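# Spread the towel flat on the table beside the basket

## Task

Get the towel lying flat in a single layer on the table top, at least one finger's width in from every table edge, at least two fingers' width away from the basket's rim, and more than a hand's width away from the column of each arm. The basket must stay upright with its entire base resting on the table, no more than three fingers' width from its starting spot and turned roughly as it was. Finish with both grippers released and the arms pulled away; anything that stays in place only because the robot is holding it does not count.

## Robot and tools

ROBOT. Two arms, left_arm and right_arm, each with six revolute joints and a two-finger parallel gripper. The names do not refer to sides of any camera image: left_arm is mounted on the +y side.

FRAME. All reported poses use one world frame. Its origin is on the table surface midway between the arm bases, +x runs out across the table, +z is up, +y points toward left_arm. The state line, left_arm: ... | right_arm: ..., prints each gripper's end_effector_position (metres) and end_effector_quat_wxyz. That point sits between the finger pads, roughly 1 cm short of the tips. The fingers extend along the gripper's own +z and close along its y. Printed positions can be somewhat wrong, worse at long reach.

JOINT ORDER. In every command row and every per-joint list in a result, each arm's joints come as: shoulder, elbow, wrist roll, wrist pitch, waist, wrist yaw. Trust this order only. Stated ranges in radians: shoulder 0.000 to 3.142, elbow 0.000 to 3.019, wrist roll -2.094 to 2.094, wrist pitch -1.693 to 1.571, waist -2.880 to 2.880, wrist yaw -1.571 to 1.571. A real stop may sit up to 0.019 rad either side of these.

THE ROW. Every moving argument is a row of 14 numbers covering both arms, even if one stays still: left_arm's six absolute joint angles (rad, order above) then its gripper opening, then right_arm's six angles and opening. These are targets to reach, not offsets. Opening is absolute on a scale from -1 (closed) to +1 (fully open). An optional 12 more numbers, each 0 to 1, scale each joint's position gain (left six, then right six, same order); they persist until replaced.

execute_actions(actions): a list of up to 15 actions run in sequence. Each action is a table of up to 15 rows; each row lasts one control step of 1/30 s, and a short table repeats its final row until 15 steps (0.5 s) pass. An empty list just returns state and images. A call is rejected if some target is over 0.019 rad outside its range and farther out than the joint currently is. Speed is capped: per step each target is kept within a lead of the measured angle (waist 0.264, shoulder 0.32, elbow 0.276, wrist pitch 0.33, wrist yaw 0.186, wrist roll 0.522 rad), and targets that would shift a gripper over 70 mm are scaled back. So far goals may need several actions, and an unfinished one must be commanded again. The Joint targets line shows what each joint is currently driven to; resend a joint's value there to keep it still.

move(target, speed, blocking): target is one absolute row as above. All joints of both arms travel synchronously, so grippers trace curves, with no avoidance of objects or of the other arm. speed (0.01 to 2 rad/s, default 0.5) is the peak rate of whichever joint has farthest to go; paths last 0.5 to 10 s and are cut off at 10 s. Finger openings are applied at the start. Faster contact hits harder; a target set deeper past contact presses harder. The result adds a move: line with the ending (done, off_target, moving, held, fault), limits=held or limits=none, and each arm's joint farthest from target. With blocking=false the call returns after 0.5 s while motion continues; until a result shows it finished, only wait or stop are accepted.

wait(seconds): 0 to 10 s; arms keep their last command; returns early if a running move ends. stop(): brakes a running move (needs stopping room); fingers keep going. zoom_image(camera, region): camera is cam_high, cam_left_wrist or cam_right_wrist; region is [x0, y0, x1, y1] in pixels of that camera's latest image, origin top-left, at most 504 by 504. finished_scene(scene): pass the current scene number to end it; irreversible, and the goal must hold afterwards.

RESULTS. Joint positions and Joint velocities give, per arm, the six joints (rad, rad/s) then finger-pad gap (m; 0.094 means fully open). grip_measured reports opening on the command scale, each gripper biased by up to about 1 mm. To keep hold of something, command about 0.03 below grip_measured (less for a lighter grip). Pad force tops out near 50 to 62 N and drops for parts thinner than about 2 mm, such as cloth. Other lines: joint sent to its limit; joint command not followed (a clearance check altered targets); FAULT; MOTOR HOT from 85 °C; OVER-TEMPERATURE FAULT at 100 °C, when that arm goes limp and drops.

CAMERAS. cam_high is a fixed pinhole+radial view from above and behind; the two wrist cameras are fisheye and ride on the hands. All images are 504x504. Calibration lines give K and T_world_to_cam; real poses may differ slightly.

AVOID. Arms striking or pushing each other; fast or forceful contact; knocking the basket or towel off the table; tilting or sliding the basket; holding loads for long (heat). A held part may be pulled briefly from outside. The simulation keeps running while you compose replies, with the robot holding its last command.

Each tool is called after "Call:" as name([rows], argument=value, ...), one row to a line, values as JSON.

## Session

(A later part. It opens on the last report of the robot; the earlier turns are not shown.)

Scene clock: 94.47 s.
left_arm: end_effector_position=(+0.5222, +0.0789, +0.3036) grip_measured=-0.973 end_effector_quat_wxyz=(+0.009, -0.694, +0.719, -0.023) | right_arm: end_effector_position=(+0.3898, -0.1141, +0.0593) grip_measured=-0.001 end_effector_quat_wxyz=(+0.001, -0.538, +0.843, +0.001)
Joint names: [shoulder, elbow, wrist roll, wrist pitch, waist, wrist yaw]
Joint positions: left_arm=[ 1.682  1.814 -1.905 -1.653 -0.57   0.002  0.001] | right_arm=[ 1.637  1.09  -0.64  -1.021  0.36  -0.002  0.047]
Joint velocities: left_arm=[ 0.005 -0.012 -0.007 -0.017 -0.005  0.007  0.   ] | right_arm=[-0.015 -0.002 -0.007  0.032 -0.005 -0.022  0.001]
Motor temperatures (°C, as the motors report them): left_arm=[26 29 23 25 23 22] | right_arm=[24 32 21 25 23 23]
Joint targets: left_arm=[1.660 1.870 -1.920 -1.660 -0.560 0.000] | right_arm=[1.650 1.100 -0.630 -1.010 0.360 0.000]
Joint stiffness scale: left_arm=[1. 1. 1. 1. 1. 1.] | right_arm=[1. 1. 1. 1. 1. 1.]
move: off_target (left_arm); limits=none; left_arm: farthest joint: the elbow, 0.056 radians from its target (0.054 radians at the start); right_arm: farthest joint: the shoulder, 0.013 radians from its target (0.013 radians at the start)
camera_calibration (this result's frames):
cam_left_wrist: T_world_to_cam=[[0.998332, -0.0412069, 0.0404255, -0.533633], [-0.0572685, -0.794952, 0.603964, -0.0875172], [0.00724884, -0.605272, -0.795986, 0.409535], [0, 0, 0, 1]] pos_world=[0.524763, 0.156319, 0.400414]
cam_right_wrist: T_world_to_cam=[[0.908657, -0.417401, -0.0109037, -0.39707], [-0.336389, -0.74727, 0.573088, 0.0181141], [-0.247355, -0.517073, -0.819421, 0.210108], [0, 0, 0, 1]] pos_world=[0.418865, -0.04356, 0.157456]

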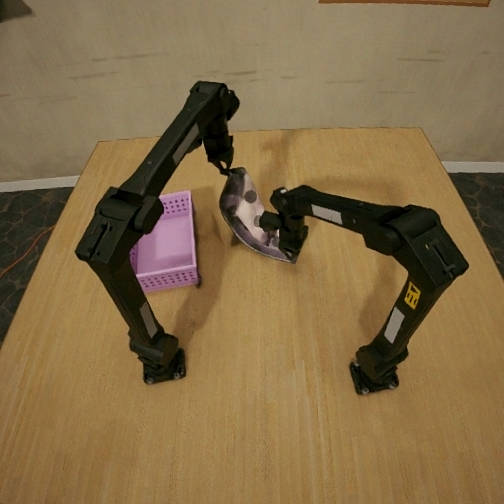

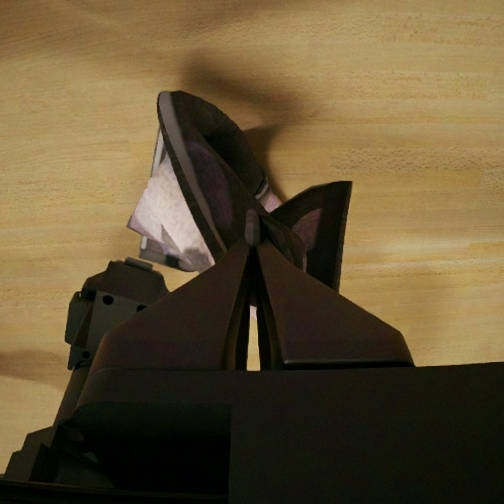

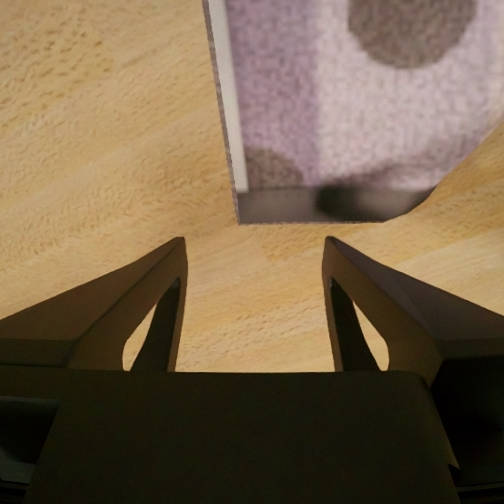

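Call:
move(target=[1.66,1.87,-1.92,-1.66,-0.56,0,-1,1.79,1.075,-0.63,-0.9,0.385,0,0], speed=0.15)

Call:
move(target=[1.66,1.87,-1.92,-1.66,-0.56,0,-1,1.79,1.075,-0.63,-0.9,0.385,0,-1])

Call:
move(target=[1.66,1.87,-1.92,-1.66,-0.56,0,-1,1.7,1.87,-1.68,-1.66,-0.25,0,-1], speed=0.4)

Scene clock: 99.90 s.
left_arm: end_effector_position=(+0.5222, +0.0789, +0.3036) grip_measured=-0.973 end_effector_quat_wxyz=(+0.009, -0.694, +0.719, -0.023) | right_arm: end_effector_position=(+0.3986, -0.1072, +0.0161) grip_measured=-0.001 end_effector_quat_wxyz=(-0.000, -0.539, +0.842, -0.001)
Joint names: [shoulder, elbow, wrist roll, wrist pitch, waist, wrist yaw]
Joint positions: left_arm=[ 1.682  1.814 -1.905 -1.653 -0.57   0.002  0.001] | right_arm=[ 1.73   1.079 -0.636 -0.92   0.365  0.003  0.047]
Joint velocities: left_arm=[-0.005 -0.007  0.022  0.007 -0.024  0.037 -0.   ] | right_arm=[-0.005  0.007 -0.022 -0.017 -0.005 -0.051  0.001]
Motor temperatures (°C, as the motors report them): left_arm=[26 30 23 25 23 22] | right_arm=[24 31 21 25 23 23]
Joint targets: left_arm=[1.660 1.870 -1.920 -1.660 -0.560 0.000] | right_arm=[1.790 1.075 -0.630 -0.900 0.385 -0.000]
Joint stiffness scale: left_arm=[1. 1. 1. 1. 1. 1.] | right_arm=[1. 1. 1. 1. 1. 1.]
move: off_target (left_arm, right_arm); limits=none; left_arm: farthest joint: the elbow, 0.056 radians from its target (0.056 radians at the start); right_arm: farthest joint: the shoulder, 0.060 radians from its target (0.153 radians at the start)
camera_calibration (this result's frames):
cam_left_wrist: T_world_to_cam=[[0.998332, -0.0412069, 0.0404255, -0.533633], [-0.0572685, -0.794952, 0.603964, -0.0875172], [0.00724884, -0.605272, -0.795986, 0.409535], [0, 0, 0, 1]] pos_world=[0.524763, 0.156319, 0.400414]
cam_right_wrist: T_world_to_cam=[[0.909443, -0.415723, -0.00936874, -0.402819], [-0.334586, -0.744952, 0.577147, 0.050468], [-0.246913, -0.521748, -0.816586, 0.179719], [0, 0, 0, 1]] pos_world=[0.427602, -0.0360971, 0.113855]

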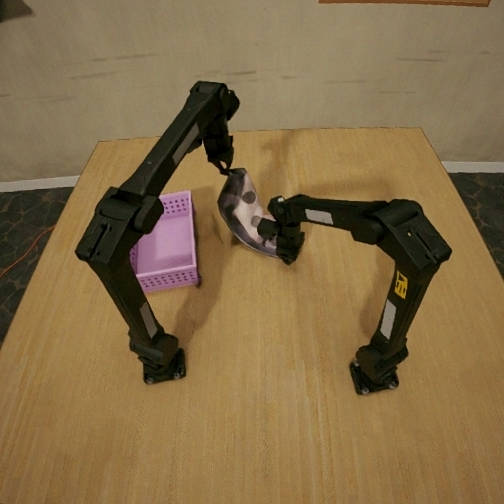

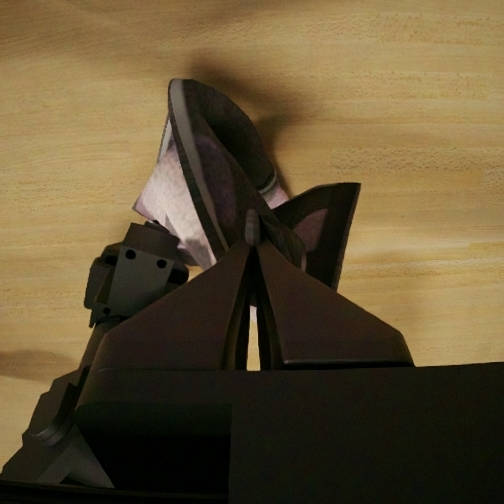

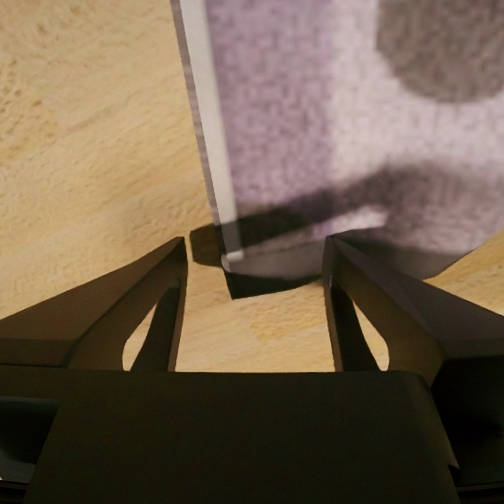

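Scene clock: 100.60 s.
left_arm: end_effector_position=(+0.5222, +0.0789, +0.3036) grip_measured=-0.973 end_effector_quat_wxyz=(+0.009, -0.694, +0.719, -0.023) | right_arm: end_effector_position=(+0.3993, -0.1074, +0.0164) grip_measured=-0.919 end_effector_quat_wxyz=(+0.001, -0.539, +0.842, -0.003)
Joint names: [shoulder, elbow, wrist roll, wrist pitch, waist, wrist yaw]
Joint positions: left_arm=[ 1.682  1.814 -1.905 -1.653 -0.57   0.002  0.001] | right_arm=[ 1.73   1.079 -0.636 -0.918  0.365  0.005  0.004]
Joint velocities: left_arm=[ 0.005 -0.002 -0.022 -0.017 -0.015 -0.081  0.   ] | right_arm=[-0.005  0.007 -0.081 -0.017 -0.005 -0.022 -0.   ]
Motor temperatures (°C, as the motors report them): left_arm=[26 30 23 25 23 22] | right_arm=[24 31 21 25 23 23]
Joint targets: left_arm=[1.660 1.870 -1.920 -1.660 -0.560 0.000] | right_arm=[1.790 1.075 -0.630 -0.900 0.385 0.000]
Joint stiffness scale: left_arm=[1. 1. 1. 1. 1. 1.] | right_arm=[1. 1. 1. 1. 1. 1.]
move: off_target (left_arm, right_arm); limits=none; left_arm: farthest joint: the elbow, 0.056 radians from its target (0.056 radians at the start); right_arm: farthest joint: the shoulder, 0.060 radians from its target (0.060 radians at the start)
camera_calibration (this result's frames):
cam_left_wrist: T_world_to_cam=[[0.998332, -0.0412069, 0.0404255, -0.533633], [-0.0572685, -0.794952, 0.603964, -0.0875172], [0.00724884, -0.605272, -0.795986, 0.409535], [0, 0, 0, 1]] pos_world=[0.524763, 0.156319, 0.400414]
cam_right_wrist: T_world_to_cam=[[0.909469, -0.415734, -0.0056327, -0.403589], [-0.33668, -0.744343, 0.576714, 0.0513229], [-0.243952, -0.522607, -0.816926, 0.178825], [0, 0, 0, 1]] pos_world=[0.427956, -0.0361284, 0.114215]

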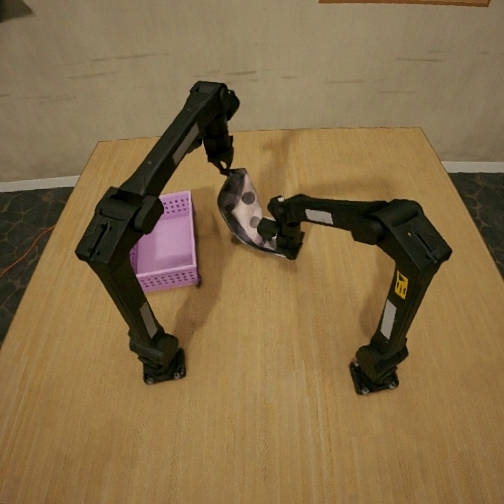

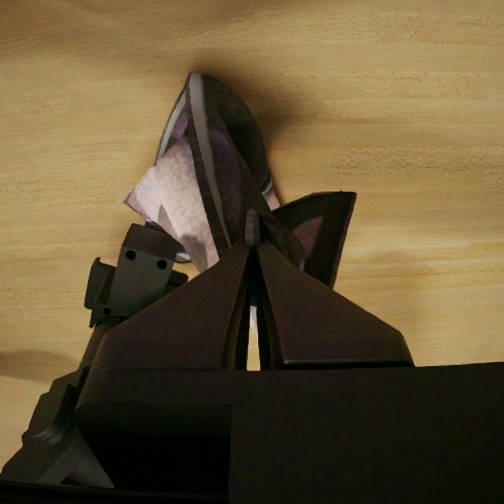

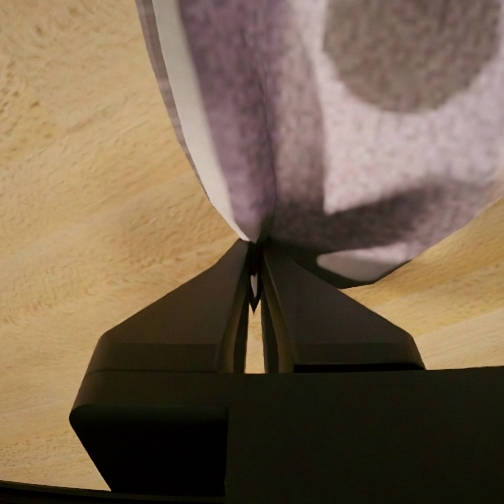

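Scene clock: 103.93 s.
left_arm: end_effector_position=(+0.5218, +0.0790, +0.3027) grip_measured=-0.973 end_effector_quat_wxyz=(+0.009, -0.694, +0.719, -0.022) | right_arm: end_effector_position=(+0.5293, -0.3819, +0.2876) grip_measured=-0.919 end_effector_quat_wxyz=(+0.005, -0.704, +0.710, -0.009)
Joint names: [shoulder, elbow, wrist roll, wrist pitch, waist, wrist yaw]
Joint positions: left_arm=[ 1.682  1.811 -1.905 -1.653 -0.57   0.002  0.001] | right_arm=[ 1.721  1.823 -1.67  -1.651 -0.244  0.003  0.004]
Joint velocities: left_arm=[-0.005 -0.022  0.007 -0.007 -0.005 -0.007 -0.   ] | right_arm=[-0.005  0.002 -0.051 -0.017 -0.015 -0.007 -0.   ]
Motor temperatures (°C, as the motors report them): left_arm=[26 30 23 25 23 22] | right_arm=[24 32 21 25 23 23]
Joint targets: left_arm=[1.660 1.870 -1.920 -1.660 -0.560 0.000] | right_arm=[1.700 1.870 -1.680 -1.660 -0.250 -0.000]
Joint stiffness scale: left_arm=[1. 1. 1. 1. 1. 1.] | right_arm=[1. 1. 1. 1. 1. 1.]
move: off_target (left_arm, right_arm); limits=none; left_arm: farthest joint: the elbow, 0.059 radians from its target (0.056 radians at the start); right_arm: farthest joint: the elbow, 0.047 radians from its target (0.791 radians at the start)
camera_calibration (this result's frames):
cam_left_wrist: T_world_to_cam=[[0.998416, -0.0412393, 0.03826, -0.532558], [-0.0559796, -0.79545, 0.603428, -0.0873441], [0.00554891, -0.604615, -0.796499, 0.409915], [0, 0, 0, 1]] pos_world=[0.524551, 0.156401, 0.399579]
cam_right_wrist: T_world_to_cam=[[0.999947, -0.00419297, 0.00935289, -0.529453], [-0.00883927, -0.814718, 0.57979, -0.466996], [0.00518892, -0.579842, -0.814712, 0.134224], [0, 0, 0, 1]] pos_world=[0.524601, -0.304861, 0.385066]

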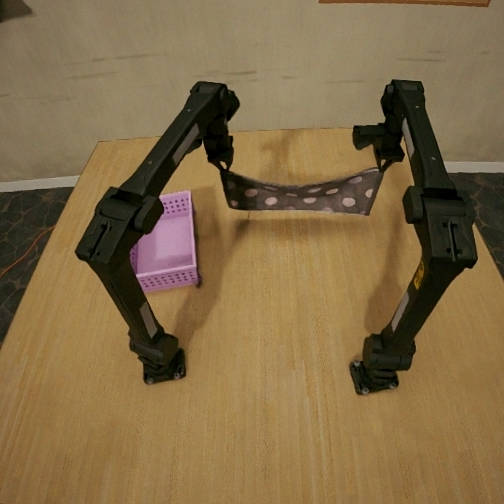

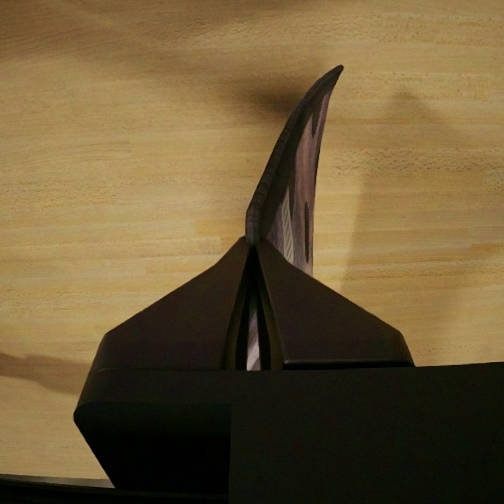

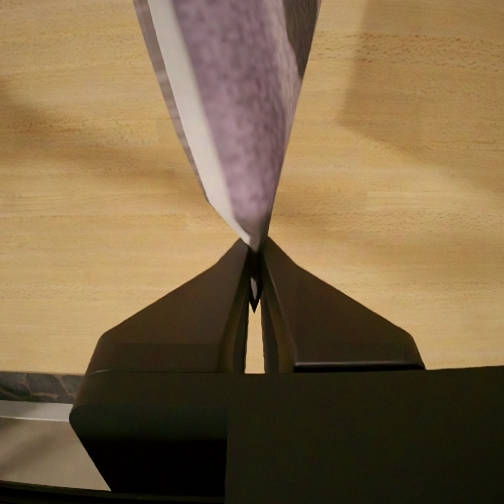

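Call:
move(target=[1.5,1.35,-2.03,-1.4,-0.69,0,-1,1.48,1.32,-1.79,-1.4,-0.36,0,-1], speed=0.3)

Call:
move(target=[1.31,0.66,-2.09,-0.91,-0.95,0,-1,1.21,0.576,-1.93,-0.93,-0.5,0,-1], speed=0.3)

Call:
move(target=[1.31,0.66,-2.09,-0.91,-0.95,0,-0.3,1.21,0.576,-1.93,-0.93,-0.5,0,-0.3])

Call:
move(target=[0.7,0.55,-2.0,-1.2,-0.7,0,-0.3,0.7,0.55,-1.93,-1.2,-0.6,0,-0.3], speed=0.6)

Scene clock: 114.57 s.
left_arm: end_effector_position=(+0.4297, +0.0628, +0.1981) grip_measured=-0.973 end_effector_quat_wxyz=(-0.003, -0.695, +0.719, +0.007) | right_arm: end_effector_position=(+0.4245, -0.4131, +0.1950) grip_measured=-0.919 end_effector_quat_wxyz=(-0.009, -0.709, +0.705, +0.012)
Joint names: [shoulder, elbow, wrist roll, wrist pitch, waist, wrist yaw]
Joint positions: left_arm=[ 1.525  1.346 -2.014 -1.407 -0.68   0.002  0.001] | right_arm=[ 1.504  1.314 -1.78  -1.411 -0.342  0.002  0.004]
Joint velocities: left_arm=[-0.005 -0.027  0.037  0.017 -0.005 -0.022 -0.001] | right_arm=[-0.015 -0.007  0.066 -0.002 -0.005 -0.051  0.   ]
Motor temperatures (°C, as the motors report them): left_arm=[26 30 23 25 23 22] | right_arm=[25 34 21 25 23 23]
Joint targets: left_arm=[1.500 1.350 -2.030 -1.400 -0.690 -0.000] | right_arm=[1.480 1.320 -1.790 -1.400 -0.360 0.000]
Joint stiffness scale: left_arm=[1. 1. 1. 1. 1. 1.] | right_arm=[1. 1. 1. 1. 1. 1.]
move: off_target (left_arm, right_arm); limits=none; left_arm: farthest joint: the shoulder, 0.025 radians from its target (0.182 radians at the start); right_arm: farthest joint: the shoulder, 0.024 radians from its target (0.241 radians at the start)
camera_calibration (this result's frames):
cam_left_wrist: T_world_to_cam=[[0.99896, -0.0410395, -0.0198587, -0.425954], [-0.0216042, -0.809672, 0.586484, -0.0528034], [-0.040148, -0.585446, -0.809717, 0.338281], [0, 0, 0, 1]] pos_world=[0.437951, 0.137811, 0.296422]
cam_right_wrist: T_world_to_cam=[[0.999124, 0.00819005, -0.0410467, -0.408555], [0.0301983, -0.820097, 0.571427, -0.45676], [-0.0289822, -0.572166, -0.819626, 0.0599136], [0, 0, 0, 1]] pos_world=[0.423727, -0.336961, 0.293342]

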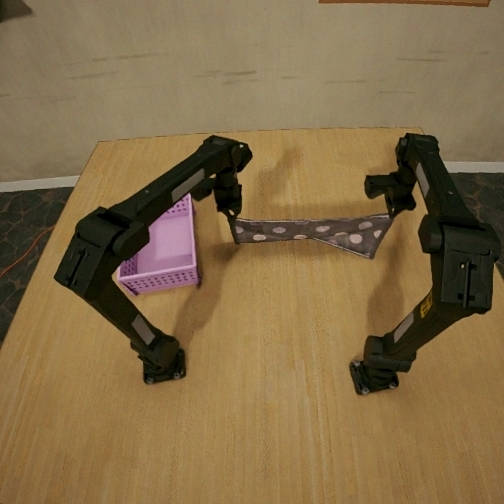

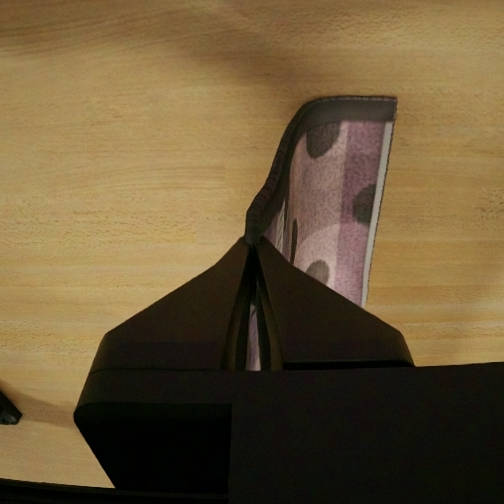

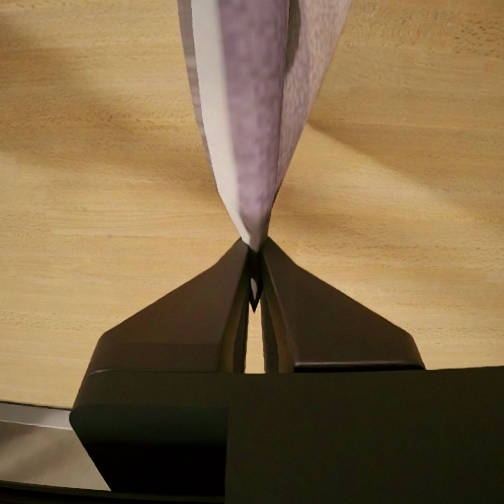

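Scene clock: 117.50 s.
left_arm: end_effector_position=(+0.2514, +0.0709, +0.0316) grip_measured=-0.973 end_effector_quat_wxyz=(-0.002, -0.620, +0.785, +0.007) | right_arm: end_effector_position=(+0.2398, -0.4108, +0.0308) grip_measured=-0.919 end_effector_quat_wxyz=(-0.007, -0.709, +0.705, +0.013)
Joint names: [shoulder, elbow, wrist roll, wrist pitch, waist, wrist yaw]
Joint positions: left_arm=[ 1.327  0.658 -2.074 -0.916 -0.938  0.002  0.001] | right_arm=[ 1.227  0.57  -1.92  -0.942 -0.482  0.001  0.004]
Joint velocities: left_arm=[-0.005  0.017 -0.022 -0.007 -0.005 -0.007 -0.001] | right_arm=[ 0.005 -0.007  0.051  0.002  0.005  0.022 -0.   ]
Motor temperatures (°C, as the motors report them): left_arm=[26 30 23 25 23 22] | right_arm=[25 33 21 25 23 23]
Joint targets: left_arm=[1.310 0.660 -2.090 -0.910 -0.950 -0.000] | right_arm=[1.210 0.576 -1.930 -0.930 -0.500 0.000]
Joint stiffness scale: left_arm=[1. 1. 1. 1. 1. 1.] | right_arm=[1. 1. 1. 1. 1. 1.]
move: done; limits=none; left_arm: farthest joint: the shoulder, 0.017 radians from its target (0.215 radians at the start); right_arm: farthest joint: the waist, 0.018 radians from its target (0.158 radians at the start)
camera_calibration (this result's frames):
cam_left_wrist: T_world_to_cam=[[0.971211, -0.237471, -0.0189015, -0.229949], [-0.181663, -0.789619, 0.586089, 0.0864117], [-0.154104, -0.565782, -0.810026, 0.228392], [0, 0, 0, 1]] pos_world=[0.274223, 0.142846, 0.130012]
cam_right_wrist: T_world_to_cam=[[0.999219, 0.00865804, -0.0385503, -0.230753], [0.0290481, -0.822357, 0.56823, -0.35608], [-0.0267823, -0.568906, -0.821966, -0.077841], [0, 0, 0, 1]] pos_world=[0.238832, -0.335111, 0.129457]

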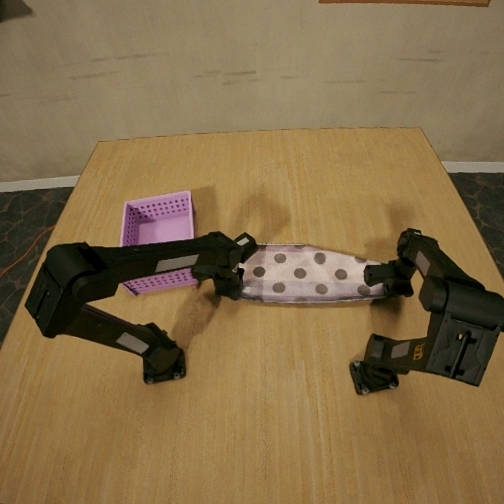

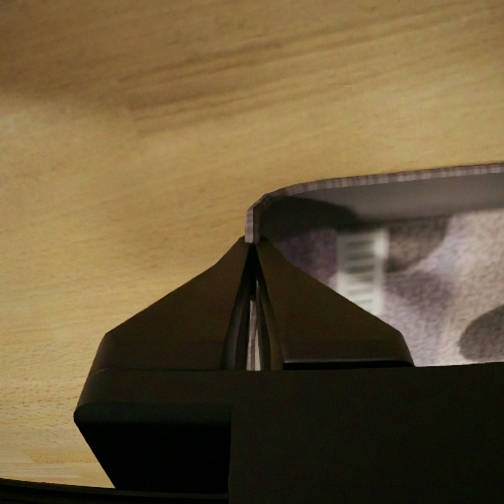

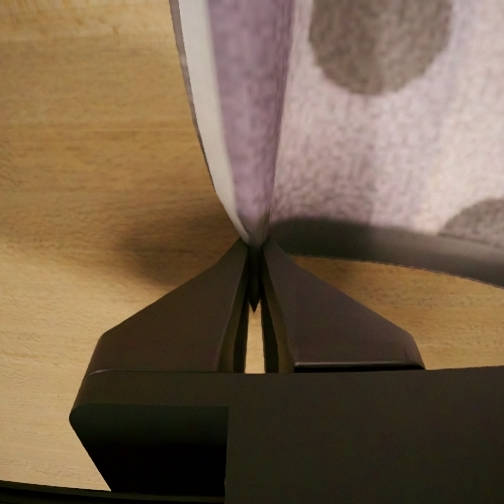

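Scene clock: 118.20 s.
left_arm: end_effector_position=(+0.2514, +0.0709, +0.0316) grip_measured=-0.302 end_effector_quat_wxyz=(-0.002, -0.620, +0.784, +0.007) | right_arm: end_effector_position=(+0.2400, -0.4113, +0.0308) grip_measured=-0.301 end_effector_quat_wxyz=(-0.006, -0.708, +0.706, +0.012)
Joint names: [shoulder, elbow, wrist roll, wrist pitch, waist, wrist yaw]
Joint positions: left_arm=[ 1.327  0.658 -2.075 -0.916 -0.938  0.002  0.033] | right_arm=[ 1.227  0.57  -1.92  -0.941 -0.483  0.001  0.033]
Joint velocities: left_arm=[ 0.005  0.007  0.007 -0.017 -0.005 -0.022 -0.   ] | right_arm=[ 0.005  0.007 -0.022 -0.007  0.005 -0.022  0.   ]
Motor temperatures (°C, as the motors report them): left_arm=[26 30 23 25 23 22] | right_arm=[25 33 21 25 23 23]
Joint targets: left_arm=[1.310 0.660 -2.090 -0.910 -0.950 -0.000] | right_arm=[1.210 0.576 -1.930 -0.930 -0.500 -0.000]
Joint stiffness scale: left_arm=[1. 1. 1. 1. 1. 1.] | right_arm=[1. 1. 1. 1. 1. 1.]
move: done; limits=none; left_arm: farthest joint: the shoulder, 0.017 radians from its target (0.017 radians at the start); right_arm: farthest joint: the waist, 0.017 radians from its target (0.018 radians at the start)
camera_calibration (this result's frames):
cam_left_wrist: T_world_to_cam=[[0.971392, -0.236729, -0.0188978, -0.230047], [-0.181064, -0.789763, 0.586081, 0.0862716], [-0.153667, -0.565892, -0.810032, 0.22829], [0, 0, 0, 1]] pos_world=[0.274168, 0.142863, 0.130013]
cam_right_wrist: T_world_to_cam=[[0.999286, 0.00711374, -0.0371195, -0.231665], [0.0269772, -0.822106, 0.568695, -0.355898], [-0.0264707, -0.56929, -0.821711, -0.0783636], [0, 0, 0, 1]] pos_world=[0.239026, -0.33555, 0.129406]

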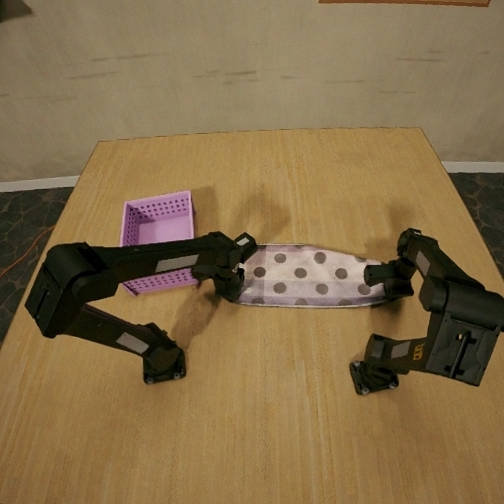

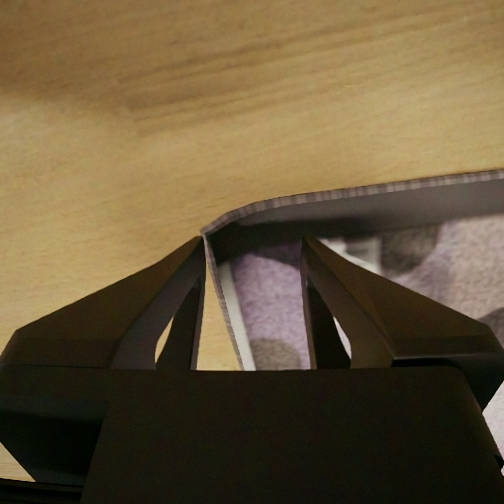

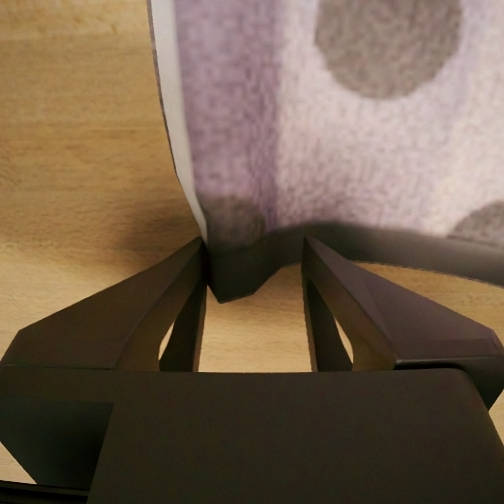

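Scene clock: 119.77 s.
left_arm: end_effector_position=(+0.2166, +0.1653, +0.1298) grip_measured=-0.302 end_effector_quat_wxyz=(+0.034, -0.679, +0.726, -0.110) | right_arm: end_effector_position=(+0.1897, -0.4156, +0.1290) grip_measured=-0.301 end_effector_quat_wxyz=(+0.042, -0.668, +0.736, -0.105)
Joint names: [shoulder, elbow, wrist roll, wrist pitch, waist, wrist yaw]
Joint positions: left_arm=[ 0.695  0.548 -2.016 -1.194 -0.713  0.002  0.033] | right_arm=[ 0.701  0.548 -1.921 -1.191 -0.584  0.001  0.033]
Joint velocities: left_arm=[-0.015  0.012 -0.022  0.002 -0.005  0.022  0.001] | right_arm=[-0.005 -0.017 -0.007 -0.002 -0.005  0.081 -0.001]
Motor temperatures (°C, as the motors report them): left_arm=[26 30 23 25 23 22] | right_arm=[25 33 21 25 23 23]
Joint targets: left_arm=[0.700 0.550 -2.000 -1.200 -0.700 -0.000] | right_arm=[0.700 0.550 -1.930 -1.200 -0.600 -0.000]
Joint stiffness scale: left_arm=[1. 1. 1. 1. 1. 1.] | right_arm=[1. 1. 1. 1. 1. 1.]
move: done; limits=none; left_arm: farthest joint: the wrist roll, 0.016 radians from its target (0.075 radians at the start); right_arm: farthest joint: the waist, 0.016 radians from its target (0.117 radians at the start)
camera_calibration (this result's frames):
cam_left_wrist: T_world_to_cam=[[0.977751, -0.0621318, 0.200356, -0.230736], [-0.180793, -0.733976, 0.65467, 0.0787168], [0.106381, -0.676327, -0.728879, 0.307259], [0, 0, 0, 1]] pos_world=[0.207147, 0.251248, 0.21865]
cam_right_wrist: T_world_to_cam=[[0.976212, -0.0844116, 0.199711, -0.241896], [-0.193513, -0.754638, 0.626956, -0.35156], [0.0977871, -0.650689, -0.753022, -0.067681], [0, 0, 0, 1]] pos_world=[0.174728, -0.329758, 0.217756]

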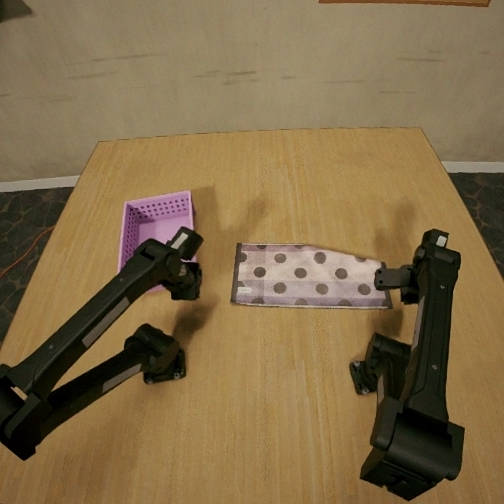

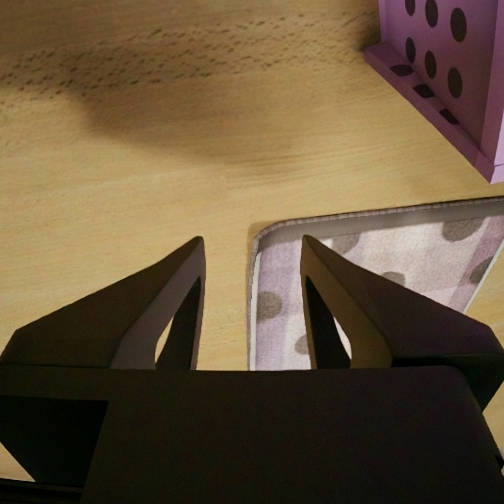

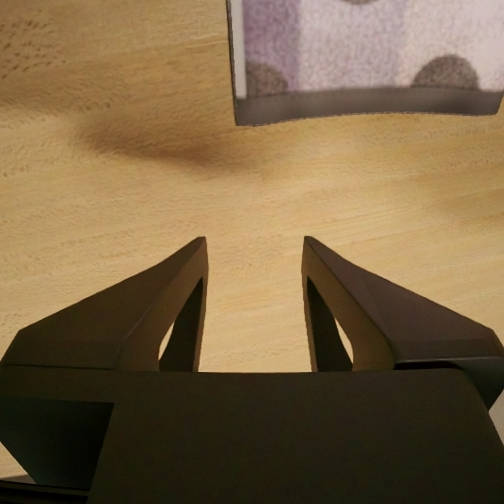

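Call:
move(target=[1.22,0.66,-2.09,-1.0,-0.95,0,0,1.12,0.576,-1.93,-1.02,-0.5,0,0], speed=0.6)

Call:
move(target=[1.43,0.64,-2.09,-0.83,-0.95,0,0,1.36,0.565,-1.93,-0.84,-0.5,0,0], speed=0.15)

Call:
move(target=[1.43,0.64,-2.09,-0.83,-0.95,0,-1,1.36,0.565,-1.93,-0.84,-0.5,0,-1])

Scene clock: 128.63 s.
left_arm: end_effector_position=(+0.2272, +0.0931, +0.0460) grip_measured=-0.002 end_effector_quat_wxyz=(-0.005, -0.620, +0.784, +0.022) | right_arm: end_effector_position=(+0.2169, -0.4109, +0.0497) grip_measured=-0.001 end_effector_quat_wxyz=(-0.006, -0.697, +0.717, +0.011)
Joint names: [shoulder, elbow, wrist roll, wrist pitch, waist, wrist yaw]
Joint positions: left_arm=[ 1.224  0.616 -2.074 -1.007 -0.938  0.002  0.047] | right_arm=[ 1.115  0.548 -1.92  -1.03  -0.515  0.001  0.047]
Joint velocities: left_arm=[-0.005 -0.007 -0.007  0.017  0.005 -0.066 -0.   ] | right_arm=[ 0.005  0.012  0.037 -0.012  0.005 -0.037  0.   ]
Motor temperatures (°C, as the motors report them): left_arm=[25 30 23 25 23 22] | right_arm=[24 32 21 25 23 23]
Joint targets: left_arm=[1.220 0.660 -2.090 -1.000 -0.950 -0.000] | right_arm=[1.120 0.576 -1.930 -1.020 -0.500 0.000]
Joint stiffness scale: left_arm=[1. 1. 1. 1. 1. 1.] | right_arm=[1. 1. 1. 1. 1. 1.]
move: off_target (left_arm, right_arm); limits=none; left_arm: farthest joint: the elbow, 0.044 radians from its target (0.112 radians at the start); right_arm: farthest joint: the elbow, 0.028 radians from its target (0.028 radians at the start)
camera_calibration (this result's frames):
cam_left_wrist: T_world_to_cam=[[0.970591, -0.236453, -0.0451967, -0.199702], [-0.168569, -0.801585, 0.573626, 0.0897643], [-0.171865, -0.549137, -0.81787, 0.251708], [0, 0, 0, 1]] pos_world=[0.25222, 0.162956, 0.145347]
cam_right_wrist: T_world_to_cam=[[0.999052, -0.024926, -0.0356887, -0.221028], [-0.000182466, -0.822228, 0.569158, -0.359819], [-0.0435311, -0.568612, -0.821453, -0.059261], [0, 0, 0, 1]] pos_world=[0.218173, -0.335059, 0.148226]

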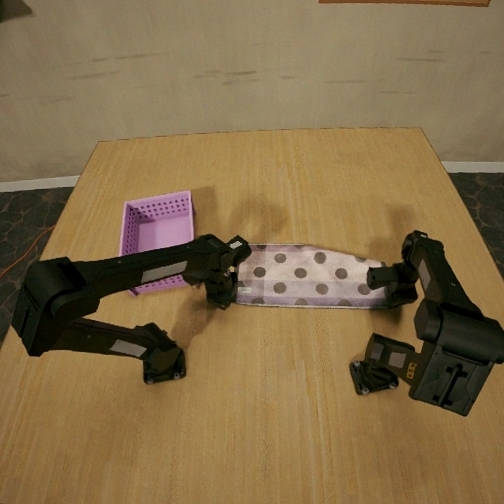

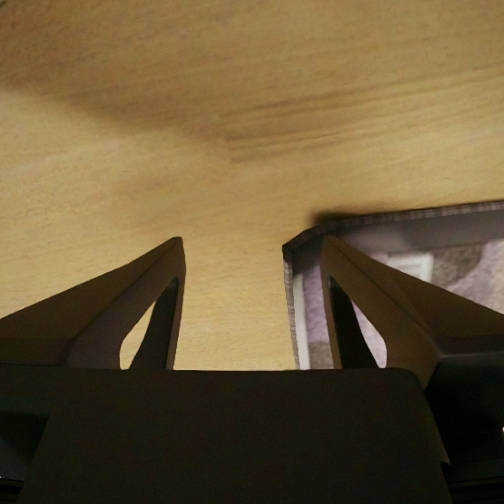

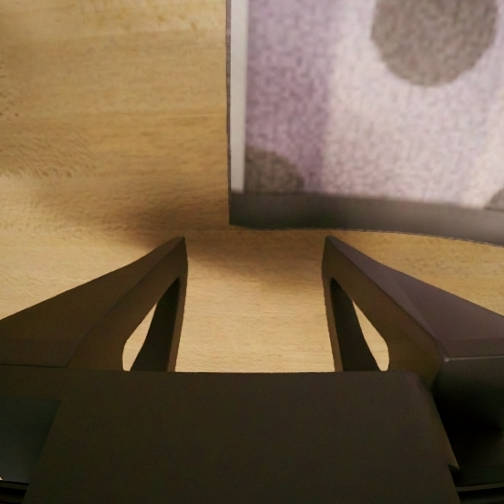

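Scene clock: 130.60 s.
left_arm: end_effector_position=(+0.2543, +0.0690, +0.0154) grip_measured=-0.002 end_effector_quat_wxyz=(-0.001, -0.621, +0.784, +0.005) | right_arm: end_effector_position=(+0.2484, -0.4234, +0.0136) grip_measured=-0.001 end_effector_quat_wxyz=(-0.006, -0.698, +0.716, +0.011)
Joint names: [shoulder, elbow, wrist roll, wrist pitch, waist, wrist yaw]
Joint positions: left_arm=[ 1.37   0.643 -2.077 -0.853 -0.938 -0.     0.047] | right_arm=[ 1.303  0.575 -1.923 -0.868 -0.515  0.001  0.047]
Joint velocities: left_arm=[-0.024  0.017 -0.037  0.002 -0.015  0.007  0.001] | right_arm=[ 0.015 -0.002 -0.037 -0.017  0.005 -0.066  0.   ]
Motor temperatures (°C, as the motors report them): left_arm=[25 29 23 25 23 22] | right_arm=[24 32 21 25 23 23]
Joint targets: left_arm=[1.430 0.640 -2.090 -0.830 -0.950 0.000] | right_arm=[1.360 0.565 -1.930 -0.840 -0.500 0.000]
Joint stiffness scale: left_arm=[1. 1. 1. 1. 1. 1.] | right_arm=[1. 1. 1. 1. 1. 1.]
move: off_target (left_arm, right_arm); limits=none; left_arm: farthest joint: the shoulder, 0.060 radians from its target (0.206 radians at the start); right_arm: farthest joint: the shoulder, 0.057 radians from its target (0.245 radians at the start)
camera_calibration (this result's frames):
cam_left_wrist: T_world_to_cam=[[0.972095, -0.234184, -0.0137727, -0.234065], [-0.181876, -0.789447, 0.586255, 0.0949582], [-0.148164, -0.56739, -0.81001, 0.213185], [0, 0, 0, 1]] pos_world=[0.27639, 0.14111, 0.113789]
cam_right_wrist: T_world_to_cam=[[0.999124, -0.0218753, -0.0356658, -0.252791], [0.00231199, -0.822267, 0.569098, -0.350187], [-0.041776, -0.568682, -0.821496, -0.0951022], [0, 0, 0, 1]] pos_world=[0.249406, -0.34756, 0.112148]

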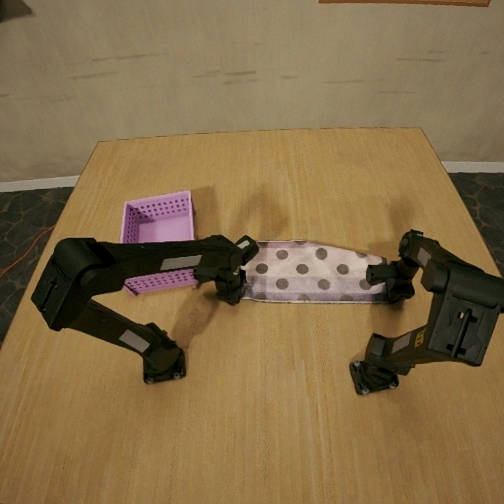

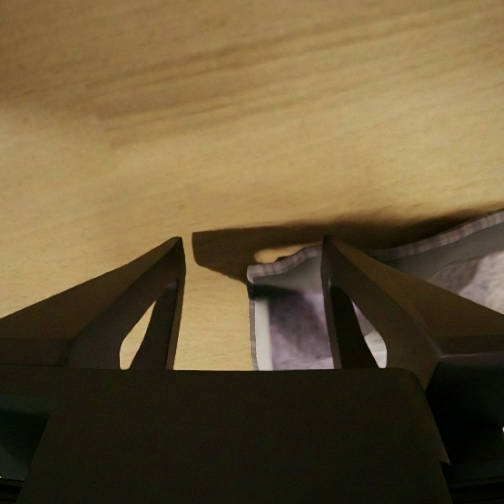

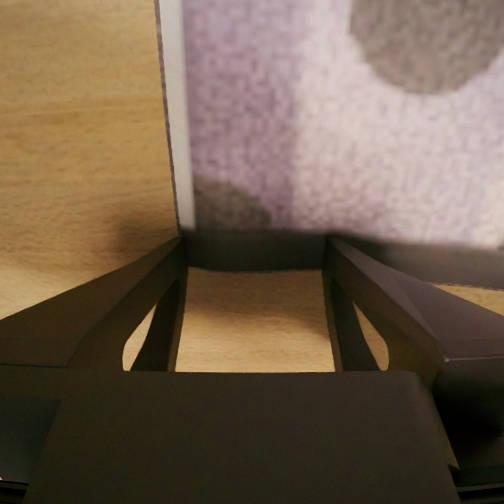

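Scene clock: 131.30 s.
left_arm: end_effector_position=(+0.2537, +0.0698, +0.0129) grip_measured=-0.994 end_effector_quat_wxyz=(-0.001, -0.621, +0.784, +0.009) | right_arm: end_effector_position=(+0.2489, -0.4235, +0.0132) grip_measured=-0.912 end_effector_quat_wxyz=(-0.006, -0.698, +0.716, +0.012)
Joint names: [shoulder, elbow, wrist roll, wrist pitch, waist, wrist yaw]
Joint positions: left_arm=[ 1.378  0.642 -2.077 -0.852 -0.938 -0.001  0.   ] | right_arm=[ 1.306  0.575 -1.923 -0.866 -0.515  0.001  0.004]
Joint velocities: left_arm=[ 0.005  0.007  0.007 -0.012 -0.005 -0.007 -0.001] | right_arm=[-0.015 -0.012  0.095 -0.017 -0.005 -0.007 -0.   ]
Motor temperatures (°C, as the motors report them): left_arm=[25 29 23 25 23 22] | right_arm=[24 32 21 25 23 23]
Joint targets: left_arm=[1.430 0.640 -2.090 -0.830 -0.950 0.000] | right_arm=[1.360 0.565 -1.930 -0.840 -0.500 -0.000]
Joint stiffness scale: left_arm=[1. 1. 1. 1. 1. 1.] | right_arm=[1. 1. 1. 1. 1. 1.]
move: off_target (left_arm, right_arm); limits=none; left_arm: farthest joint: the shoulder, 0.052 radians from its target (0.060 radians at the start); right_arm: farthest joint: the shoulder, 0.054 radians from its target (0.057 radians at the start)
camera_calibration (this result's frames):
cam_left_wrist: T_world_to_cam=[[0.972009, -0.234098, -0.0199196, -0.233235], [-0.179034, -0.792933, 0.582412, 0.0965317], [-0.152136, -0.562543, -0.81265, 0.212222], [0, 0, 0, 1]] pos_world=[0.276276, 0.141327, 0.111595]
cam_right_wrist: T_world_to_cam=[[0.999134, -0.0218696, -0.0354, -0.25336], [0.00213583, -0.82267, 0.568515, -0.350113], [-0.0415557, -0.568098, -0.821911, -0.0952969], [0, 0, 0, 1]] pos_world=[0.249928, -0.347706, 0.11175]

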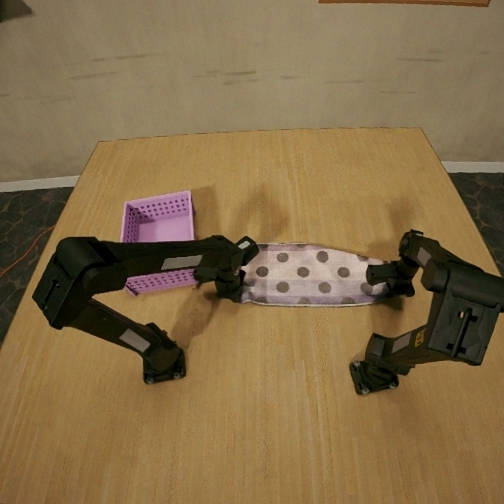

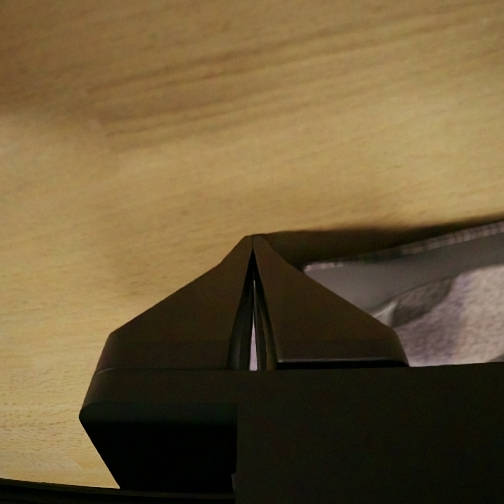

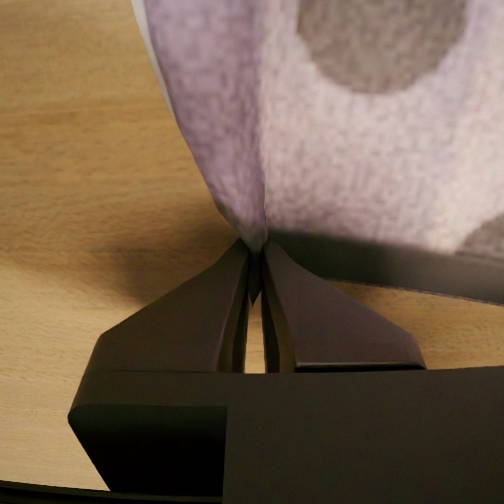

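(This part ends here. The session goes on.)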